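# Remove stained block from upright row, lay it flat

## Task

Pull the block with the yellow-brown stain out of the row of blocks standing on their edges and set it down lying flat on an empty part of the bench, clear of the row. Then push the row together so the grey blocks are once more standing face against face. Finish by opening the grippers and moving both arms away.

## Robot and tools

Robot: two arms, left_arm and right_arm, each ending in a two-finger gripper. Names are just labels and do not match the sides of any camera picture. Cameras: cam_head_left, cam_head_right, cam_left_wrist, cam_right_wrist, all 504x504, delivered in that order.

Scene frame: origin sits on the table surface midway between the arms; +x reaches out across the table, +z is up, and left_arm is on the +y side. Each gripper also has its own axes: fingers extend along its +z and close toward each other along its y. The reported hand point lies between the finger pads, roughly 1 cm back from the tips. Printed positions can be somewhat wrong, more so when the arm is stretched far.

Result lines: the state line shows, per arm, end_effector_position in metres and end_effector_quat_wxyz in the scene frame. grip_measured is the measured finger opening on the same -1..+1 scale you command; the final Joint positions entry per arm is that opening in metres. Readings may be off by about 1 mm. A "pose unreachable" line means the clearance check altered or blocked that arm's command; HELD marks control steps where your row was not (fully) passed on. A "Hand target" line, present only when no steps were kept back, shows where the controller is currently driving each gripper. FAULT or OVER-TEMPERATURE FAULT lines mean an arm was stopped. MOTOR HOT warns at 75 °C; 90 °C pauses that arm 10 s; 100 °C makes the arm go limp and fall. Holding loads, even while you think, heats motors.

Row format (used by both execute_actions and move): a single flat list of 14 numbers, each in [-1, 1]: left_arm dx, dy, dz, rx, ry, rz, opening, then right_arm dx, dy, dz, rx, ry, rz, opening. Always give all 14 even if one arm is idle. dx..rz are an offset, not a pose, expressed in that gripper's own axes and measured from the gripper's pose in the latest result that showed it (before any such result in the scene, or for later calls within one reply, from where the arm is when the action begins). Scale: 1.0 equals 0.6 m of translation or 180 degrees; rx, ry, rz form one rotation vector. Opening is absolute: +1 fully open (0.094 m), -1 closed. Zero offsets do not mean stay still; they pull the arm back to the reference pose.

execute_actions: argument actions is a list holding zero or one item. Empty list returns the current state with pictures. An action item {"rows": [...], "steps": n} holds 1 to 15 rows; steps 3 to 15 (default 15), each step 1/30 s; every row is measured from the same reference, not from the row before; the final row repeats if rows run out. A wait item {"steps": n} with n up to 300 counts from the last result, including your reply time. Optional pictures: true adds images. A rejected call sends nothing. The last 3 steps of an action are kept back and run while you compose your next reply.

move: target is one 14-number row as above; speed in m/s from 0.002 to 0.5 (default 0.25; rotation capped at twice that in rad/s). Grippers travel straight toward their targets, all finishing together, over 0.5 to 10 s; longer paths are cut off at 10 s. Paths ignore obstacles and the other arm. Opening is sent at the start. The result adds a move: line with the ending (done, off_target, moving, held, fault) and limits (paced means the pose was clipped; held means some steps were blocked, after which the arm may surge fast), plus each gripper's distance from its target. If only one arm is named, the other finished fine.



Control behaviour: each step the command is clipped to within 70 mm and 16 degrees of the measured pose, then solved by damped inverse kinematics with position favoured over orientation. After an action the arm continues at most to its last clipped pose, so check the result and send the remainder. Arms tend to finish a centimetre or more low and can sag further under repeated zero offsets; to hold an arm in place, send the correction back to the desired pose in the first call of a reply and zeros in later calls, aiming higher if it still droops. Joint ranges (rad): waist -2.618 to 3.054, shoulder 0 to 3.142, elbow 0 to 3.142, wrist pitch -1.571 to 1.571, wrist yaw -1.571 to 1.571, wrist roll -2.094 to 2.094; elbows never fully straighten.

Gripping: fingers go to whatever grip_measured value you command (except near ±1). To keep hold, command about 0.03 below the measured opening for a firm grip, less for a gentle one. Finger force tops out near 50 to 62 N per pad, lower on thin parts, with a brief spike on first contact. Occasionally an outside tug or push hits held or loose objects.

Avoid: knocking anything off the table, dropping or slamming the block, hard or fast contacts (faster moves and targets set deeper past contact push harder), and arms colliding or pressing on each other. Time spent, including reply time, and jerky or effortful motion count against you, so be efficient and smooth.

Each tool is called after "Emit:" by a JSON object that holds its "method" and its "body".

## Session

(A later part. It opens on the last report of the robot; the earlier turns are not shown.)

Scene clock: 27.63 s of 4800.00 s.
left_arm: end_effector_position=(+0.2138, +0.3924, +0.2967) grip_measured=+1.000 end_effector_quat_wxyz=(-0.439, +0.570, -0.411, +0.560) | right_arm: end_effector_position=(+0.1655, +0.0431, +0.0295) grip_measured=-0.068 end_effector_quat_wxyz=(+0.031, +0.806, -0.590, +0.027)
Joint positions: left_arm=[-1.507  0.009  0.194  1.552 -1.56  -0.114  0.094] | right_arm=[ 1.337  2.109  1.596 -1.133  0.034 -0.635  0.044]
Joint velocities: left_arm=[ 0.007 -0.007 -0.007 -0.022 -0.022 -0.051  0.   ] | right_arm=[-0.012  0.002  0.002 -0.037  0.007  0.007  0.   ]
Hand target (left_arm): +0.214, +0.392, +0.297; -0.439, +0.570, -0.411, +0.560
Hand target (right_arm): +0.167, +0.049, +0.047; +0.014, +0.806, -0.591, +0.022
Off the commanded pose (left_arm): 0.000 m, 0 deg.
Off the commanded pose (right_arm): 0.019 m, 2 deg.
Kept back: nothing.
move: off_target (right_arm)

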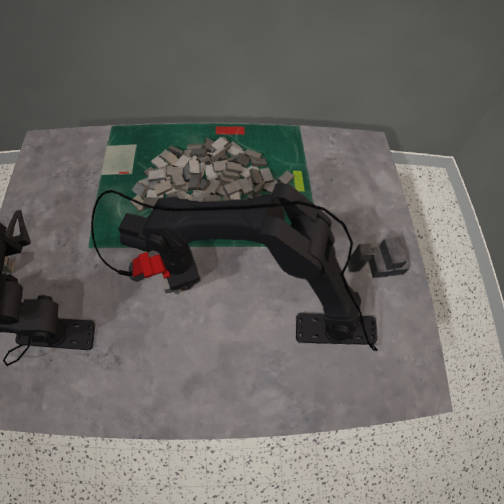

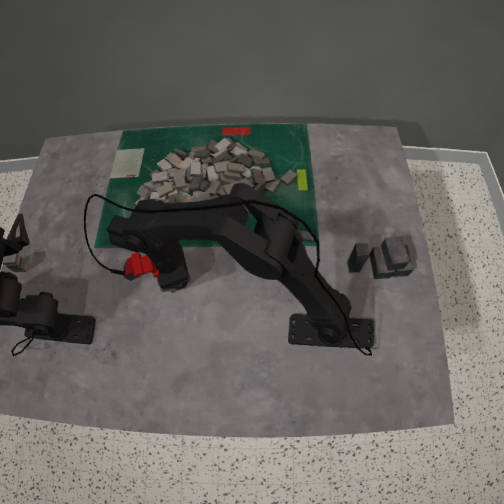

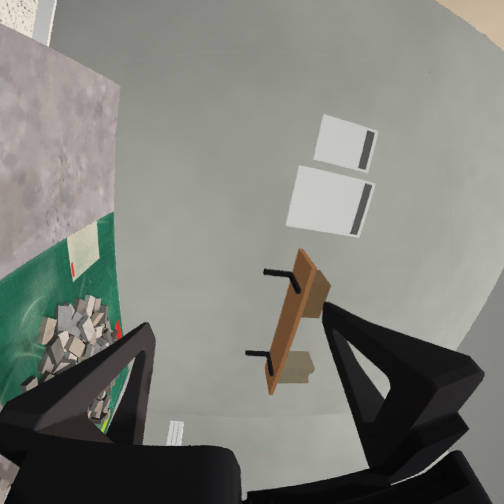

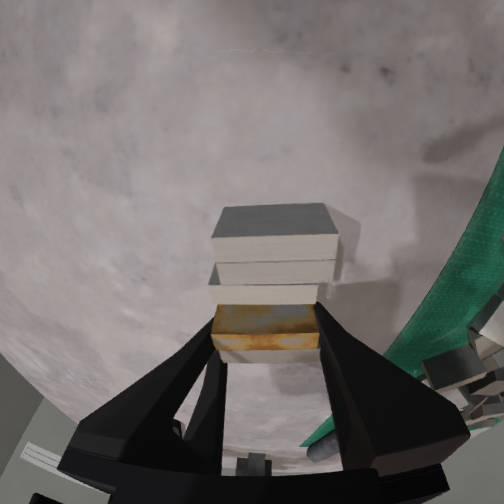

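Emit:
{"method": "move", "body": {"target": [0,0,0,0,0,0,1,0,0,-0.05,0,0,0,-0.3], "speed": 0.05}}

Emit:
{"method": "move", "body": {"target": [0,0,0,0,0,0,1,0.17,0,0,0,0,0,-0.3], "speed": 0.08}}

Scene clock: 28.93 s of 4800.00 s.
left_arm: end_effector_position=(+0.2138, +0.3924, +0.2967) grip_measured=+1.000 end_effector_quat_wxyz=(-0.439, +0.570, -0.411, +0.560) | right_arm: end_effector_position=(+0.1646, +0.0402, +0.0455) grip_measured=-0.068 end_effector_quat_wxyz=(+0.044, +0.806, -0.590, +0.032)
Joint positions: left_arm=[-1.507  0.009  0.194  1.552 -1.56  -0.114  0.094] | right_arm=[ 1.337  2.109  1.658 -1.223  0.034 -0.635  0.044]
Joint velocities: left_arm=[ 0.002 -0.027  0.007 -0.037  0.022 -0.066  0.   ] | right_arm=[-0.017 -0.002 -0.017 -0.007 -0.022  0.066 -0.   ]
Hand target (left_arm): +0.214, +0.392, +0.297; -0.439, +0.570, -0.411, +0.560
Hand target (right_arm): +0.166, +0.045, +0.059; +0.031, +0.806, -0.590, +0.027
Off the commanded pose (left_arm): 0.000 m, 0 deg.
Off the commanded pose (right_arm): 0.015 m, 2 deg.
Kept back: nothing.
move: off_target (right_arm)

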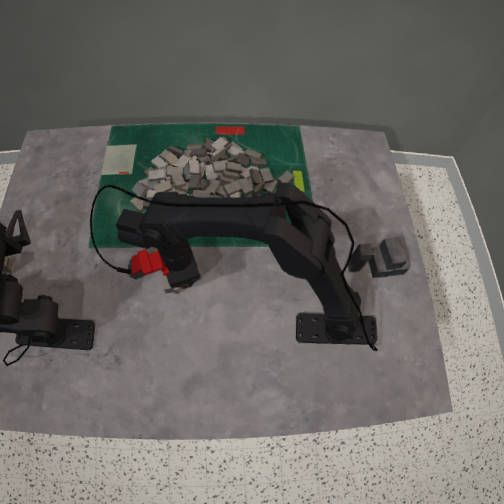

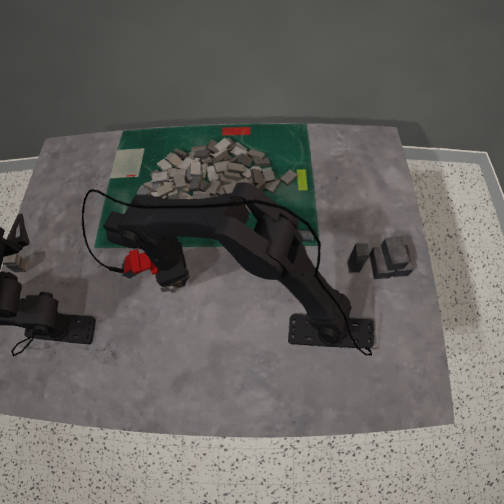

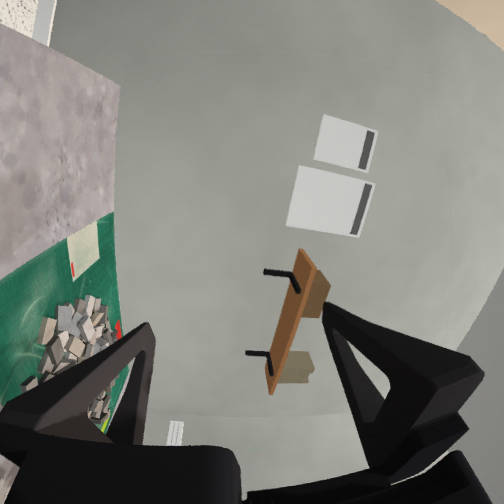

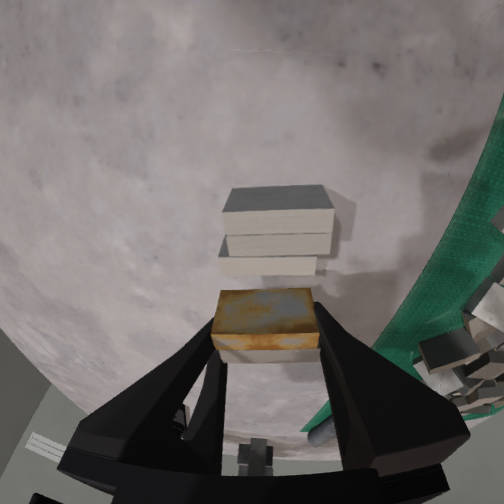

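Scene clock: 30.63 s of 4800.00 s.
left_arm: end_effector_position=(+0.2138, +0.3924, +0.2967) grip_measured=+1.000 end_effector_quat_wxyz=(-0.439, +0.570, -0.411, +0.560) | right_arm: end_effector_position=(+0.1945, -0.0552, +0.0499) grip_measured=-0.068 end_effector_quat_wxyz=(+0.058, +0.804, -0.591, +0.032)
Joint positions: left_arm=[-1.507  0.009  0.194  1.552 -1.56  -0.114  0.094] | right_arm=[ 1.149  1.848  1.301 -1.146  0.049 -0.818  0.044]
Joint velocities: left_arm=[ 0.002  0.002 -0.007 -0.022 -0.066  0.022  0.   ] | right_arm=[ 0.012 -0.002 -0.002 -0.022  0.037 -0.051 -0.001]
Hand target (left_arm): +0.214, +0.392, +0.297; -0.439, +0.570, -0.411, +0.560
Hand target (right_arm): +0.196, -0.057, +0.054; +0.046, +0.806, -0.590, +0.031
Off the commanded pose (left_arm): 0.000 m, 0 deg.
Off the commanded pose (right_arm): 0.006 m, 2 deg.
Kept back: nothing.
move: done

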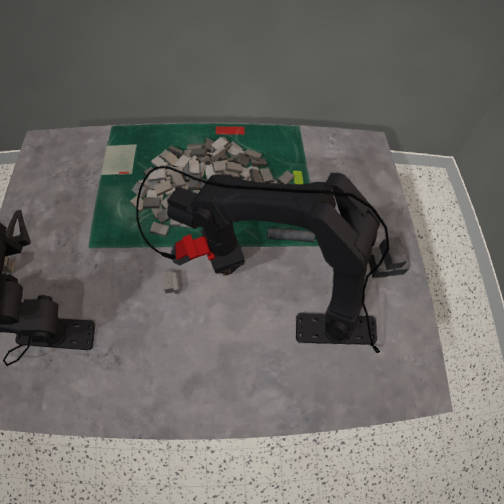

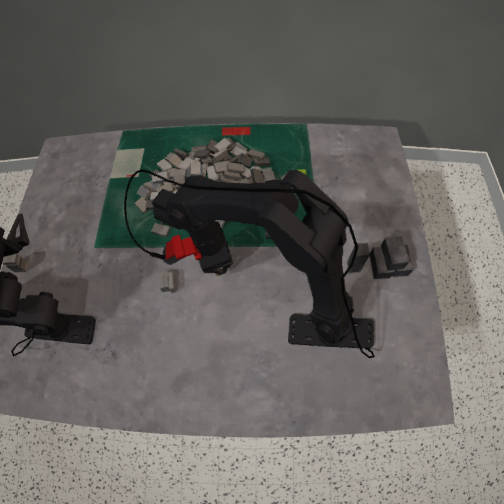

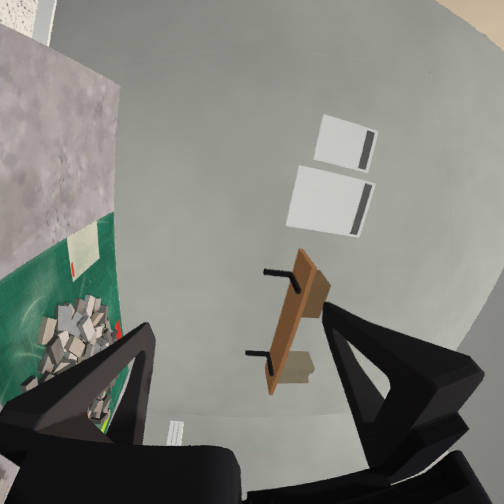

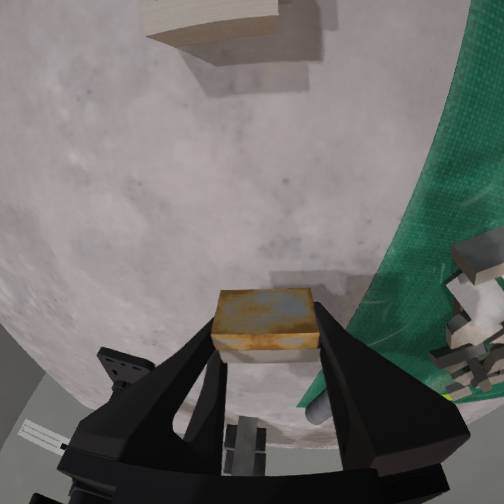

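Emit:
{"method": "move", "body": {"target": [0,0,0,0,0,0,1,0,0.04,0.05,0,0,0,-0.3], "speed": 0.05}}

Emit:
{"method": "move", "body": {"target": [0,0,0,0,0,0,1,0,0,0,0,0,0,0.2]}}

Emit:
{"method": "move", "body": {"target": [0,0,0,0,0,0,1,0.022,0,-0.012,0,0,0,0.2], "speed": 0.03}}

Scene clock: 31.93 s of 4800.00 s.
left_arm: end_effector_position=(+0.2138, +0.3924, +0.2967) grip_measured=+1.000 end_effector_quat_wxyz=(-0.439, +0.570, -0.411, +0.560) | right_arm: end_effector_position=(+0.1738, -0.0687, +0.0184) grip_measured=-0.068 end_effector_quat_wxyz=(+0.070, +0.804, -0.590, +0.037)
Joint positions: left_arm=[-1.507  0.009  0.194  1.552 -1.56  -0.114  0.094] | right_arm=[ 1.191  1.84   1.151 -1.032  0.051 -0.777  0.044]
Joint velocities: left_arm=[-0.002  0.007  0.012 -0.095 -0.022 -0.007  0.   ] | right_arm=[-0.002 -0.012  0.017  0.051 -0.066 -0.007  0.   ]
Hand target (left_arm): +0.214, +0.392, +0.297; -0.439, +0.570, -0.411, +0.560
Hand target (right_arm): +0.171, -0.066, +0.022; +0.058, +0.804, -0.591, +0.032
Off the commanded pose (left_arm): 0.000 m, 0 deg.
Off the commanded pose (right_arm): 0.005 m, 2 deg.
Kept back: nothing.
move: done

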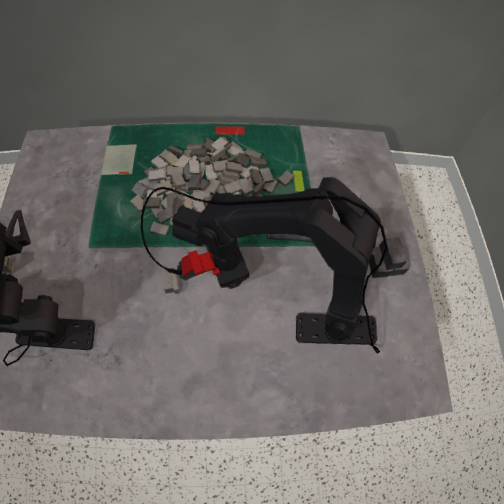

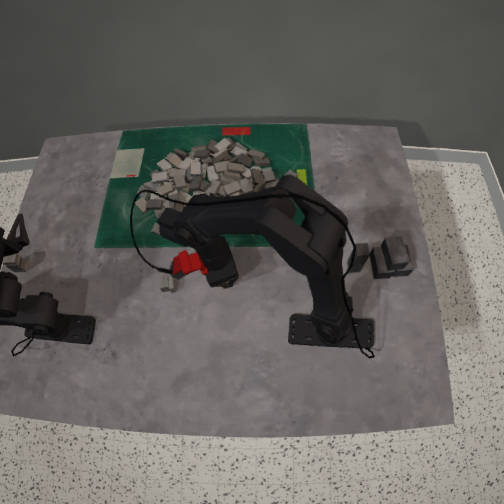

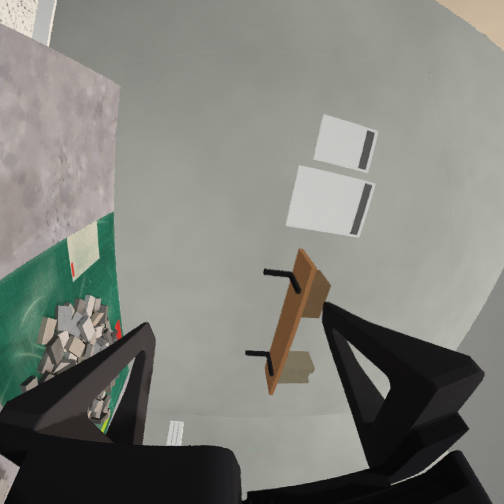

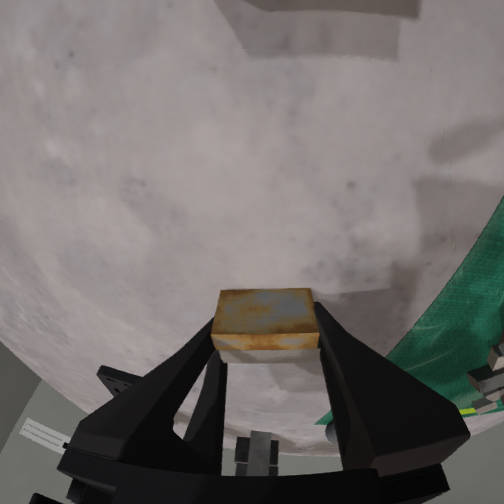

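Scene clock: 32.43 s of 4800.00 s.
left_arm: end_effector_position=(+0.2138, +0.3924, +0.2967) grip_measured=+1.000 end_effector_quat_wxyz=(-0.439, +0.570, -0.411, +0.560) | right_arm: end_effector_position=(+0.1738, -0.0687, +0.0184) grip_measured=+0.198 end_effector_quat_wxyz=(+0.070, +0.804, -0.590, +0.037)
Joint positions: left_arm=[-1.507  0.009  0.194  1.552 -1.56  -0.114  0.094] | right_arm=[ 1.191  1.84   1.151 -1.032  0.051 -0.777  0.056]
Joint velocities: left_arm=[ 0.007  0.012 -0.022  0.022 -0.007 -0.007  0.   ] | right_arm=[ 0.007 -0.022 -0.002  0.007 -0.037  0.022 -0.   ]
Hand target (left_arm): +0.214, +0.392, +0.297; -0.439, +0.570, -0.411, +0.560
Hand target (right_arm): +0.174, -0.069, +0.018; +0.070, +0.804, -0.590, +0.037
Off the commanded pose (left_arm): 0.000 m, 0 deg.
Off the commanded pose (right_arm): 0.000 m, 0 deg.
Kept back: nothing.
move: done

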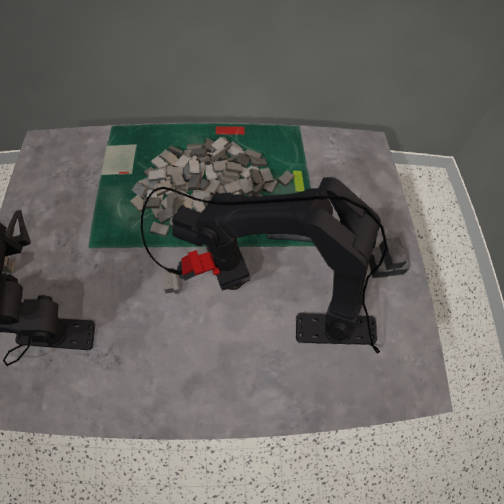

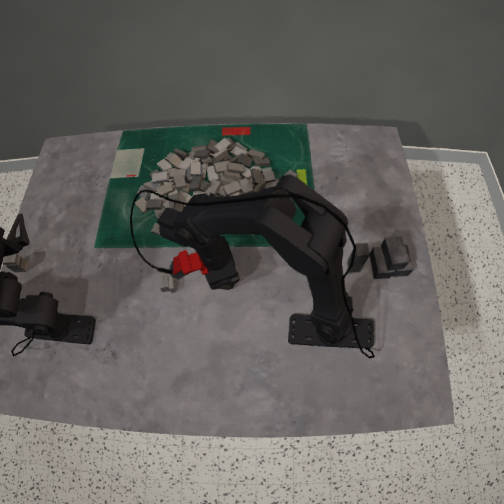

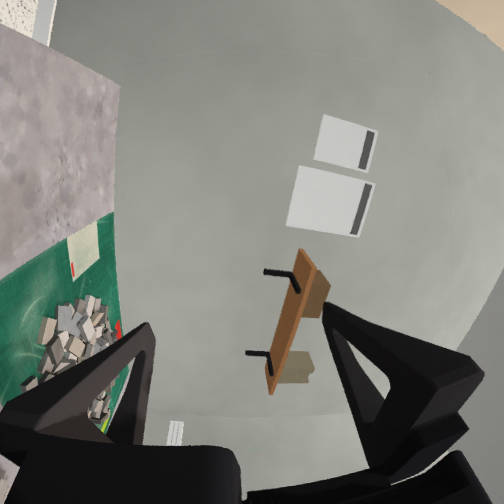

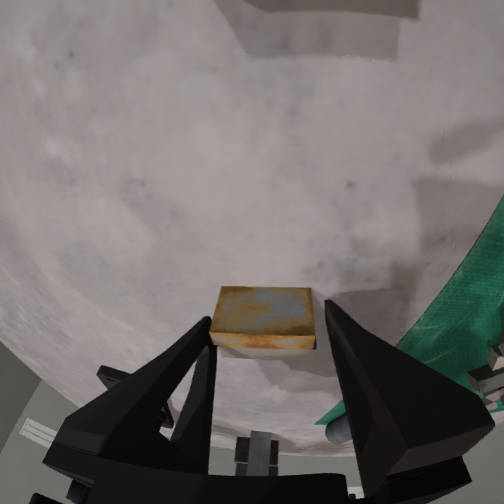

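Scene clock: 33.23 s of 4800.00 s.
left_arm: end_effector_position=(+0.2138, +0.3924, +0.2967) grip_measured=+1.000 end_effector_quat_wxyz=(-0.439, +0.570, -0.411, +0.560) | right_arm: end_effector_position=(+0.1791, -0.0720, +0.0243) grip_measured=+0.198 end_effector_quat_wxyz=(+0.065, +0.804, -0.591, +0.035)
Joint positions: left_arm=[-1.507  0.009  0.194  1.552 -1.56  -0.114  0.094] | right_arm=[ 1.169  1.819  1.151 -1.042  0.051 -0.798  0.056]
Joint velocities: left_arm=[-0.012 -0.022 -0.022 -0.051  0.051 -0.051  0.   ] | right_arm=[-0.007 -0.007 -0.002 -0.007  0.051 -0.007 -0.001]
Hand target (left_arm): +0.214, +0.392, +0.297; -0.439, +0.570, -0.411, +0.560
Hand target (right_arm): +0.178, -0.080, +0.027; +0.070, +0.804, -0.590, +0.037
Off the commanded pose (left_arm): 0.000 m, 0 deg.
Off the commanded pose (right_arm): 0.009 m, 1 deg.
Kept back: nothing.
move: done

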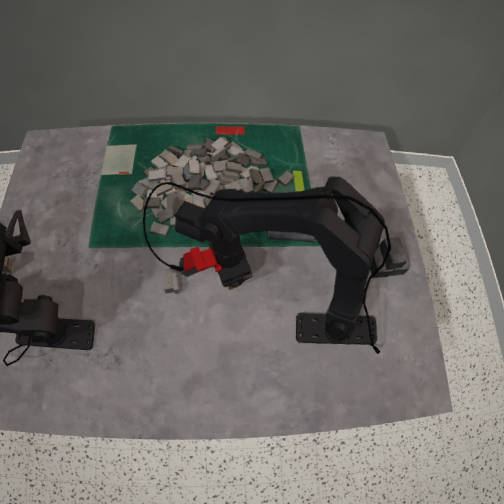

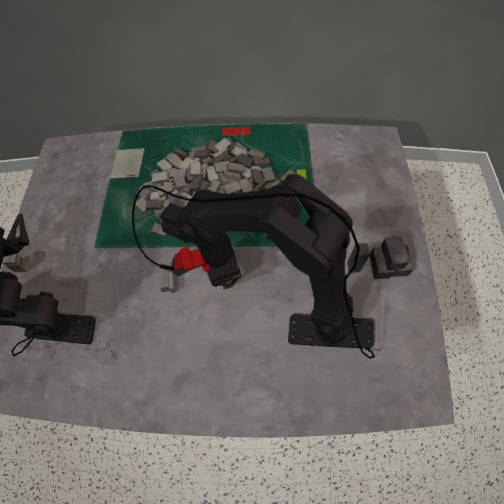

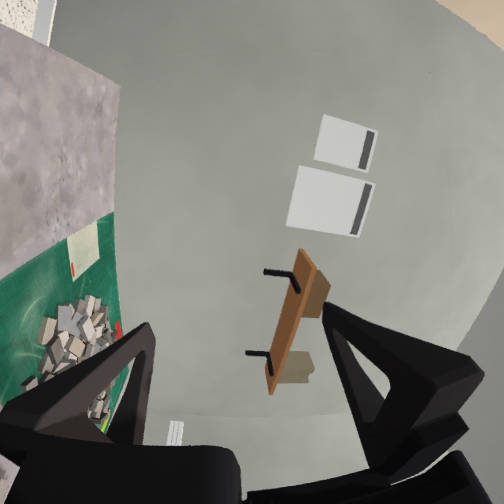

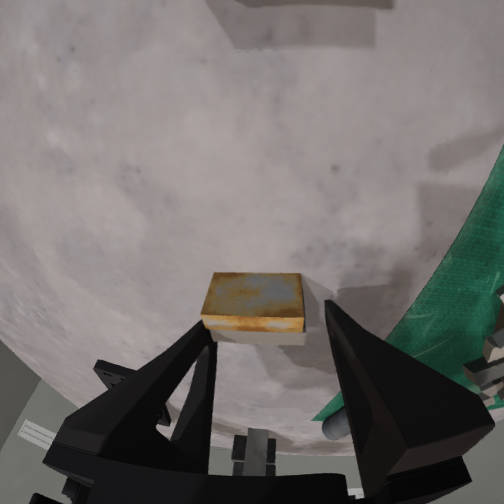

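Emit:
{"method": "move", "body": {"target": [0,0,0,0,0,0,1,0.016,0.008,0.008,0,0,0,0.2], "speed": 0.03}}

Emit:
{"method": "move", "body": {"target": [0,0,0,0,0,0,1,0,0,0,0,0,0,-0.3]}}

Emit:
{"method": "move", "body": {"target": [0,0,0,0,0,0,1,0,0,-0.07,0,0,0,-0.3], "speed": 0.05}}

Scene clock: 34.97 s of 4800.00 s.
left_arm: end_effector_position=(+0.2138, +0.3924, +0.2967) grip_measured=+1.000 end_effector_quat_wxyz=(-0.439, +0.570, -0.411, +0.560) | right_arm: end_effector_position=(+0.1746, -0.0824, +0.0181) grip_measured=+0.198 end_effector_quat_wxyz=(+0.078, +0.803, -0.590, +0.036)
Joint positions: left_arm=[-1.507  0.009  0.194  1.552 -1.56  -0.114  0.094] | right_arm=[ 1.165  1.814  1.114 -1.035  0.051 -0.802  0.056]
Joint velocities: left_arm=[-0.002  0.017 -0.007 -0.007 -0.022  0.022  0.   ] | right_arm=[-0.007 -0.071 -0.002 -0.007  0.066  0.007 -0.001]
Hand target (left_arm): +0.214, +0.392, +0.297; -0.439, +0.570, -0.411, +0.560
Hand target (right_arm): +0.177, -0.083, +0.021; +0.065, +0.804, -0.591, +0.035
Off the commanded pose (left_arm): 0.000 m, 0 deg.
Off the commanded pose (right_arm): 0.004 m, 2 deg.
Kept back: nothing.
move: done

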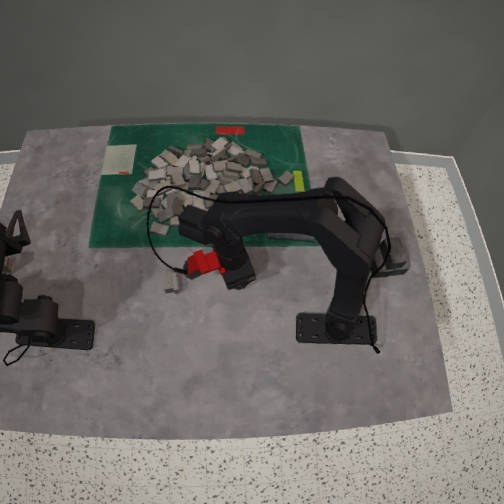

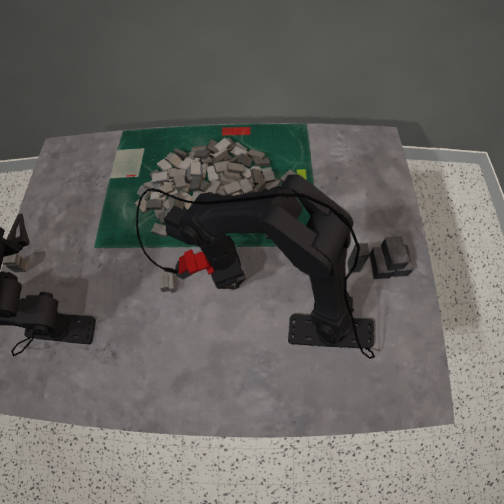

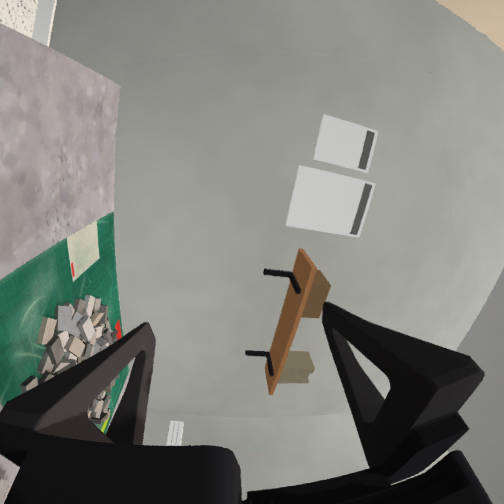

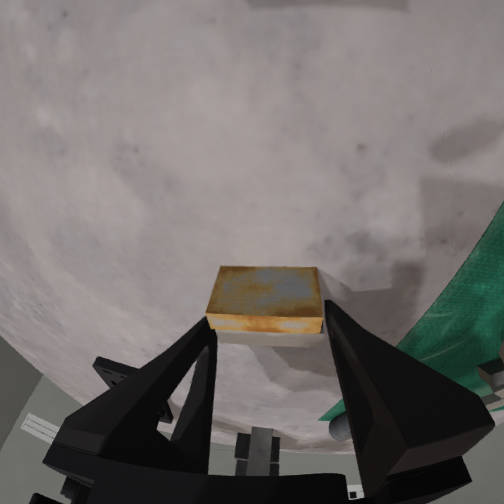

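Scene clock: 35.47 s of 4800.00 s.
left_arm: end_effector_position=(+0.2138, +0.3924, +0.2967) grip_measured=+1.000 end_effector_quat_wxyz=(-0.439, +0.570, -0.411, +0.560) | right_arm: end_effector_position=(+0.1752, -0.0824, +0.0182) grip_measured=-0.078 end_effector_quat_wxyz=(+0.077, +0.803, -0.589, +0.037)
Joint positions: left_arm=[-1.507  0.009  0.194  1.552 -1.56  -0.114  0.094] | right_arm=[ 1.165  1.814  1.114 -1.034  0.054 -0.802  0.043]
Joint velocities: left_arm=[-0.007 -0.012 -0.007  0.051  0.051 -0.066  0.   ] | right_arm=[-0.002  0.002 -0.002  0.051 -0.037  0.007  0.   ]
Hand target (left_arm): +0.214, +0.392, +0.297; -0.439, +0.570, -0.411, +0.560
Hand target (right_arm): +0.175, -0.083, +0.018; +0.078, +0.803, -0.590, +0.036
Off the commanded pose (left_arm): 0.000 m, 0 deg.
Off the commanded pose (right_arm): 0.001 m, 0 deg.
Kept back: nothing.
move: done

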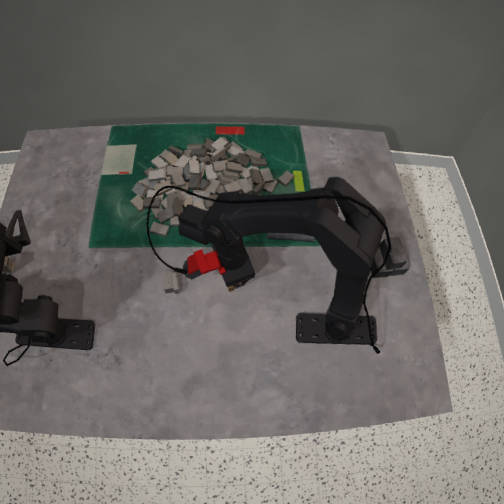

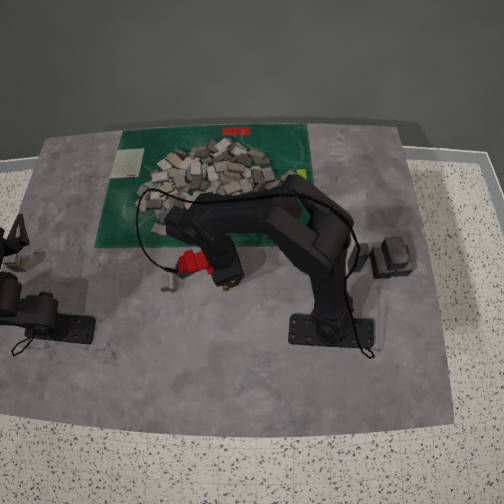

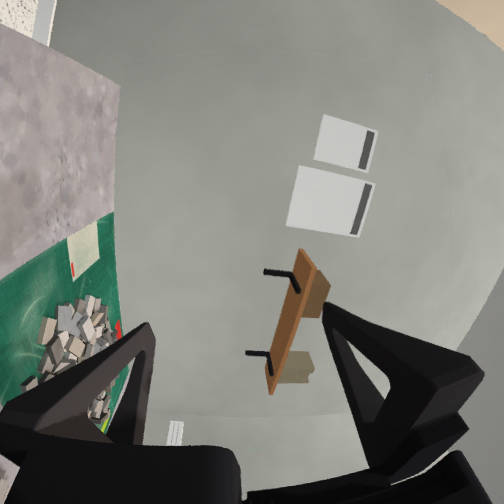

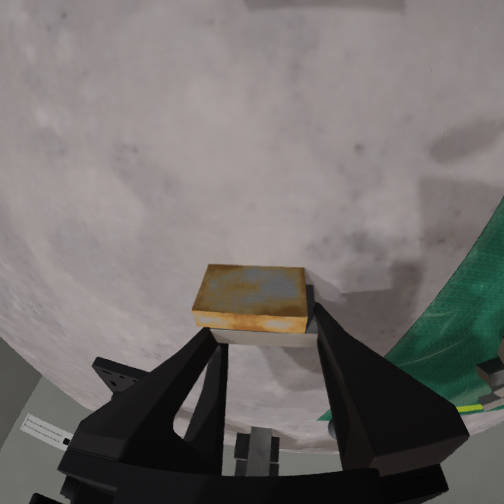

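Scene clock: 36.70 s of 4800.00 s.
left_arm: end_effector_position=(+0.2138, +0.3924, +0.2967) grip_measured=+1.000 end_effector_quat_wxyz=(-0.439, +0.570, -0.411, +0.560) | right_arm: end_effector_position=(+0.1759, -0.0811, +0.0475) grip_measured=-0.078 end_effector_quat_wxyz=(+0.091, +0.802, -0.588, +0.039)
Joint positions: left_arm=[-1.507  0.009  0.194  1.552 -1.56  -0.114  0.094] | right_arm=[ 1.165  1.802  1.22  -1.181  0.054 -0.802  0.043]
Joint velocities: left_arm=[-0.012 -0.012 -0.017 -0.037  0.037 -0.022  0.   ] | right_arm=[ 0.002 -0.007  0.007 -0.066 -0.051  0.037 -0.   ]
Hand target (left_arm): +0.214, +0.392, +0.297; -0.439, +0.570, -0.411, +0.560
Hand target (right_arm): +0.177, -0.076, +0.059; +0.077, +0.803, -0.589, +0.037
Off the commanded pose (left_arm): 0.000 m, 0 deg.
Off the commanded pose (right_arm): 0.013 m, 2 deg.
Kept back: nothing.
move: off_target (right_arm)

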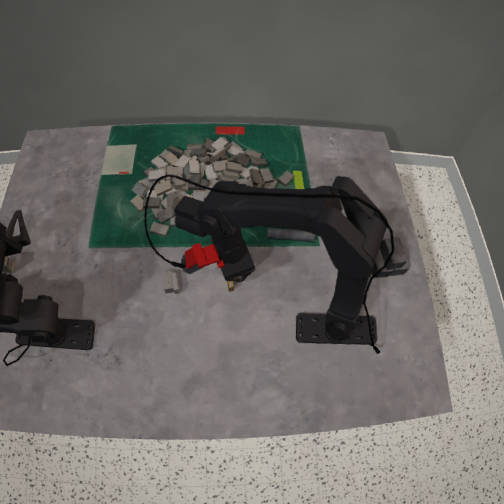

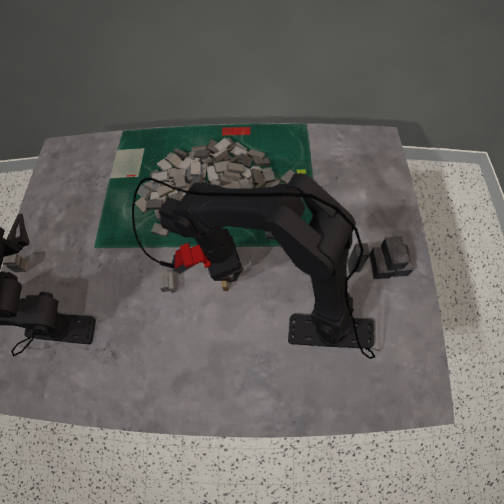

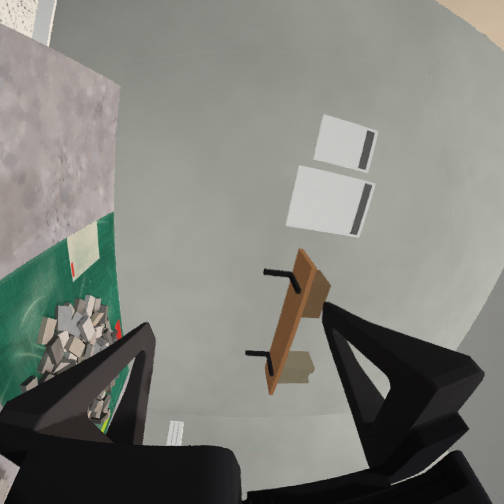

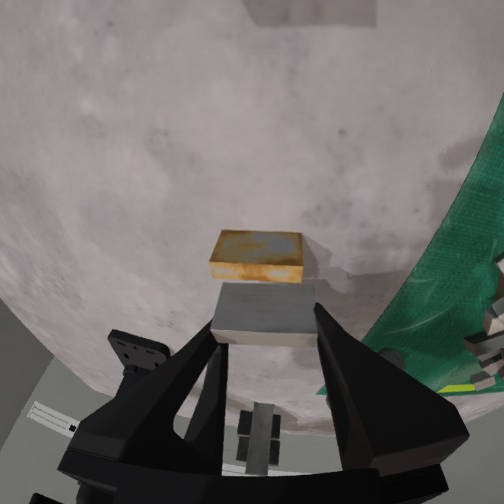

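Emit:
{"method": "move", "body": {"target": [0,0,0,0,0,0,1,0,0,-0.06,0.032,-0.038,0,-0.3], "speed": 0.08}}

Emit:
{"method": "move", "body": {"target": [0,0,0,0,0,0,1,-0.187,-0.052,0,0,0,0,-0.3], "speed": 0.1}}

Scene clock: 38.20 s of 4800.00 s.
left_arm: end_effector_position=(+0.2138, +0.3924, +0.2967) grip_measured=+1.000 end_effector_quat_wxyz=(-0.439, +0.570, -0.411, +0.560) | right_arm: end_effector_position=(+0.1788, -0.0734, +0.0812) grip_measured=-0.079 end_effector_quat_wxyz=(+0.024, +0.806, -0.591, +0.027)
Joint positions: left_arm=[-1.507  0.009  0.194  1.552 -1.56  -0.114  0.094] | right_arm=[ 1.165  1.669  1.22  -1.177  0.047 -0.805  0.043]
Joint velocities: left_arm=[-0.002 -0.012 -0.012 -0.051 -0.007 -0.007  0.   ] | right_arm=[ 0.002 -0.007 -0.017 -0.007 -0.022  0.066 -0.001]
Hand target (left_arm): +0.214, +0.392, +0.297; -0.439, +0.570, -0.411, +0.560
Hand target (right_arm): +0.178, -0.074, +0.083; +0.016, +0.806, -0.591, +0.020
Off the commanded pose (left_arm): 0.000 m, 0 deg.
Off the commanded pose (right_arm): 0.002 m, 1 deg.
Kept back: nothing.
move: done

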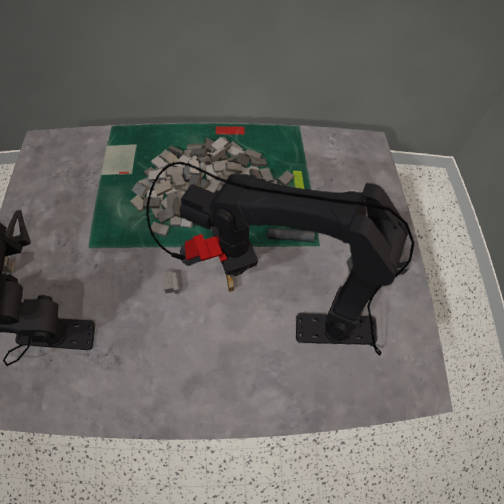

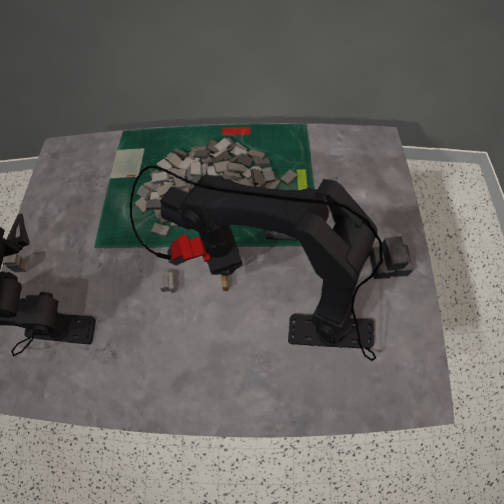

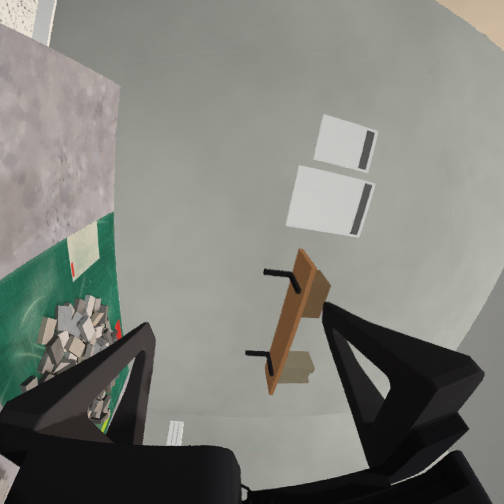

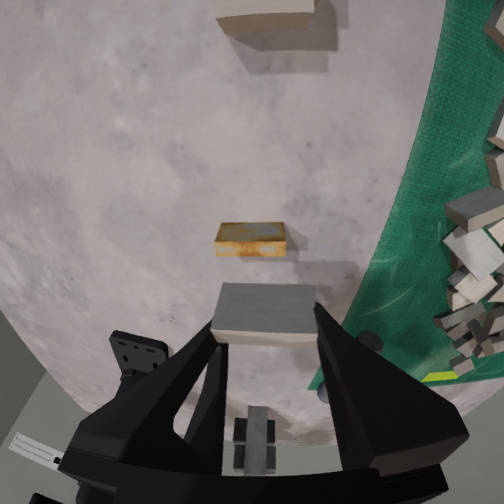

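Scene clock: 39.90 s of 4800.00 s.
left_arm: end_effector_position=(+0.2138, +0.3924, +0.2967) grip_measured=+1.000 end_effector_quat_wxyz=(-0.439, +0.570, -0.411, +0.560) | right_arm: end_effector_position=(+0.1759, +0.0388, +0.0709) grip_measured=-0.079 end_effector_quat_wxyz=(+0.022, +0.806, -0.590, +0.031)
Joint positions: left_arm=[-1.507  0.009  0.194  1.552 -1.56  -0.114  0.094] | right_arm=[ 1.314  2.059  1.687 -1.259  0.047 -0.658  0.043]
Joint velocities: left_arm=[ 0.007 -0.007  0.007  0.007  0.037  0.051  0.   ] | right_arm=[-0.022 -0.007  0.002 -0.066  0.095 -0.007  0.   ]
Hand target (left_arm): +0.214, +0.392, +0.297; -0.439, +0.570, -0.411, +0.560
Hand target (right_arm): +0.174, +0.043, +0.074; +0.022, +0.806, -0.591, +0.027
Off the commanded pose (left_arm): 0.000 m, 0 deg.
Off the commanded pose (right_arm): 0.004 m, 1 deg.
Kept back: nothing.
move: done

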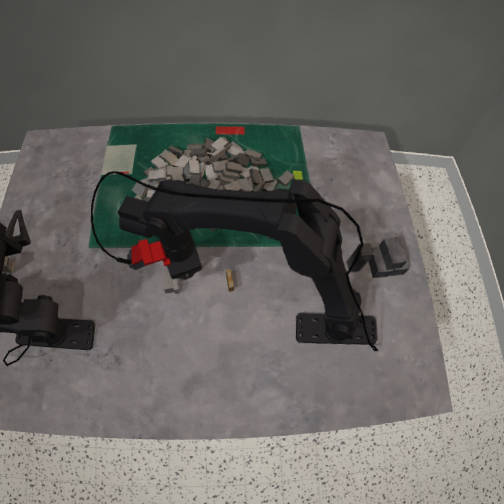

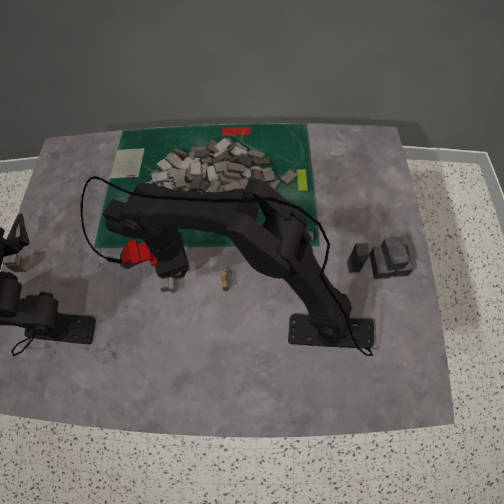

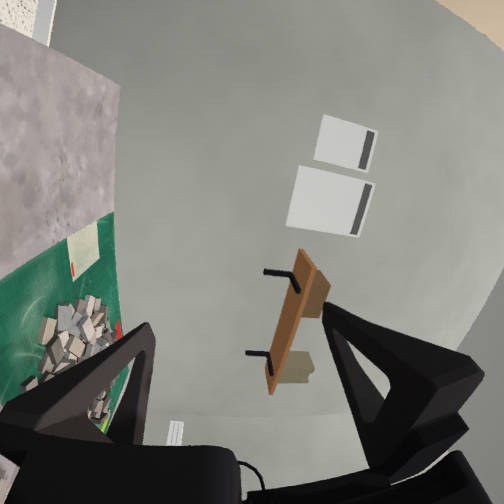

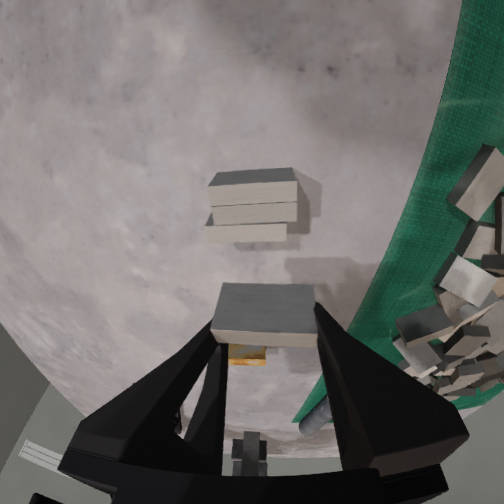

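Emit:
{"method": "move", "body": {"target": [0,0,0,0,0,0,1,0.01,0.014,0.078,0,0,0,-0.3], "speed": 0.05}}

Scene clock: 41.57 s of 4800.00 s.
left_arm: end_effector_position=(+0.2138, +0.3924, +0.2967) grip_measured=+1.000 end_effector_quat_wxyz=(-0.439, +0.570, -0.411, +0.560) | right_arm: end_effector_position=(+0.1715, +0.0269, +0.0255) grip_measured=-0.079 end_effector_quat_wxyz=(+0.027, +0.806, -0.590, +0.032)
Joint positions: left_arm=[-1.507  0.009  0.194  1.552 -1.56  -0.114  0.094] | right_arm=[ 1.314  2.059  1.502 -1.083  0.047 -0.658  0.043]
Joint velocities: left_arm=[ 0.007  0.012 -0.002 -0.022 -0.007  0.022  0.   ] | right_arm=[-0.002 -0.007 -0.022 -0.022 -0.037  0.022 -0.001]
Hand target (left_arm): +0.214, +0.392, +0.297; -0.439, +0.570, -0.411, +0.560
Hand target (right_arm): +0.170, +0.027, +0.025; +0.023, +0.806, -0.590, +0.031
Off the commanded pose (left_arm): 0.000 m, 0 deg.
Off the commanded pose (right_arm): 0.001 m, 1 deg.
Kept back: nothing.
move: done

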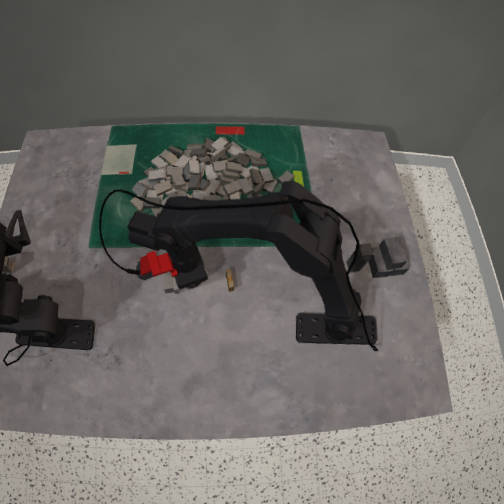

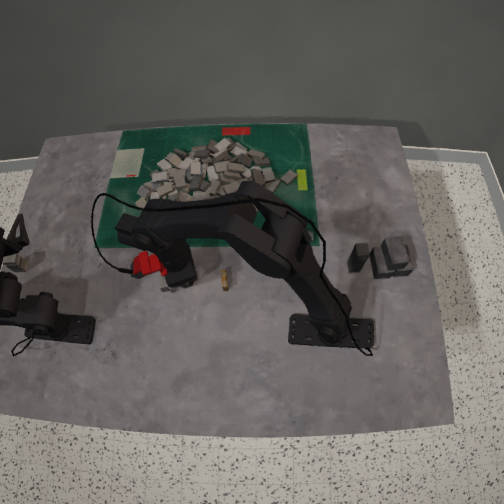

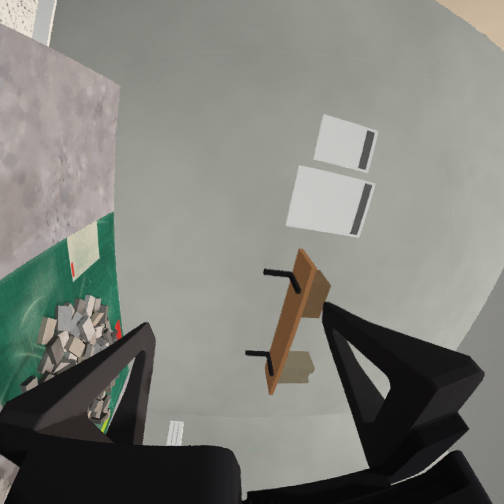

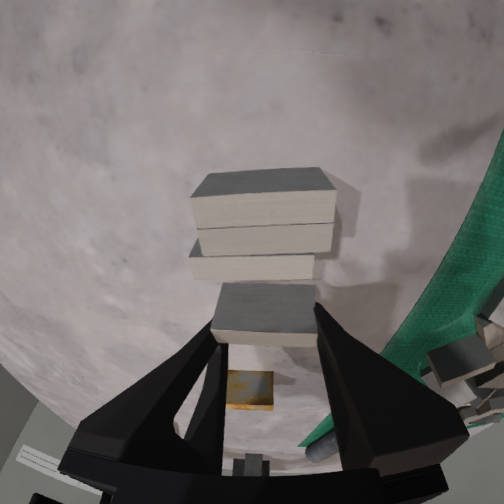

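Emit:
{"method": "move", "body": {"target": [0,0,0,0,0,0,1,-0.045,0.003,0.006,0,0,0,-0.3], "speed": 0.02}}

Scene clock: 43.37 s of 4800.00 s.
left_arm: end_effector_position=(+0.2138, +0.3924, +0.2967) grip_measured=+1.000 end_effector_quat_wxyz=(-0.439, +0.570, -0.411, +0.560) | right_arm: end_effector_position=(+0.1648, +0.0433, +0.0204) grip_measured=-0.079 end_effector_quat_wxyz=(+0.030, +0.805, -0.591, +0.036)
Joint positions: left_arm=[-1.507  0.009  0.194  1.552 -1.56  -0.114  0.094] | right_arm=[ 1.347  2.122  1.577 -1.104  0.05  -0.621  0.043]
Joint velocities: left_arm=[-0.002  0.012  0.007  0.007  0.007 -0.125  0.   ] | right_arm=[-0.002  0.007 -0.002 -0.066 -0.022  0.037 -0.   ]
Hand target (left_arm): +0.214, +0.392, +0.297; -0.439, +0.570, -0.411, +0.560
Hand target (right_arm): +0.161, +0.052, +0.020; +0.026, +0.806, -0.590, +0.032
Off the commanded pose (left_arm): 0.000 m, 0 deg.
Off the commanded pose (right_arm): 0.009 m, 1 deg.
Kept back: nothing.
move: done

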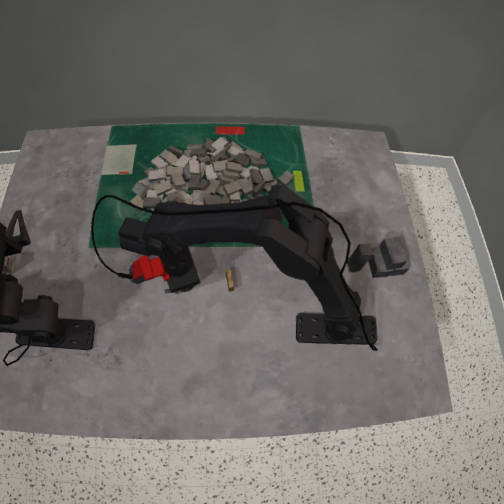

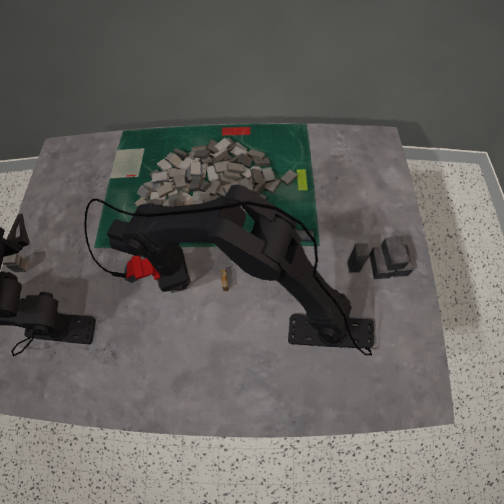

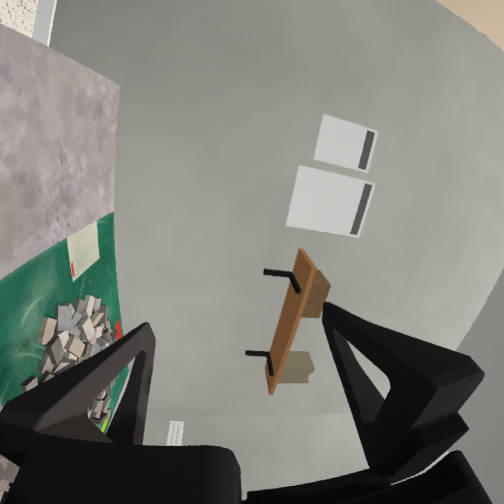

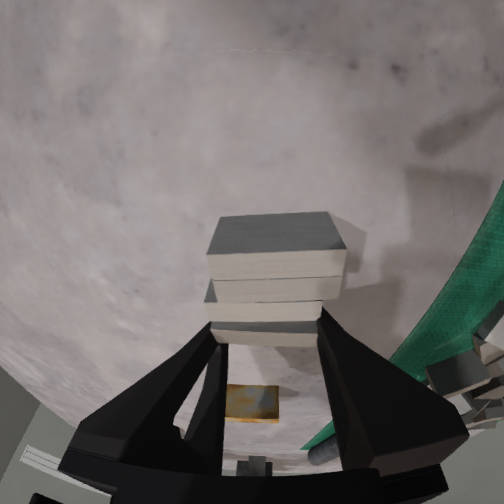

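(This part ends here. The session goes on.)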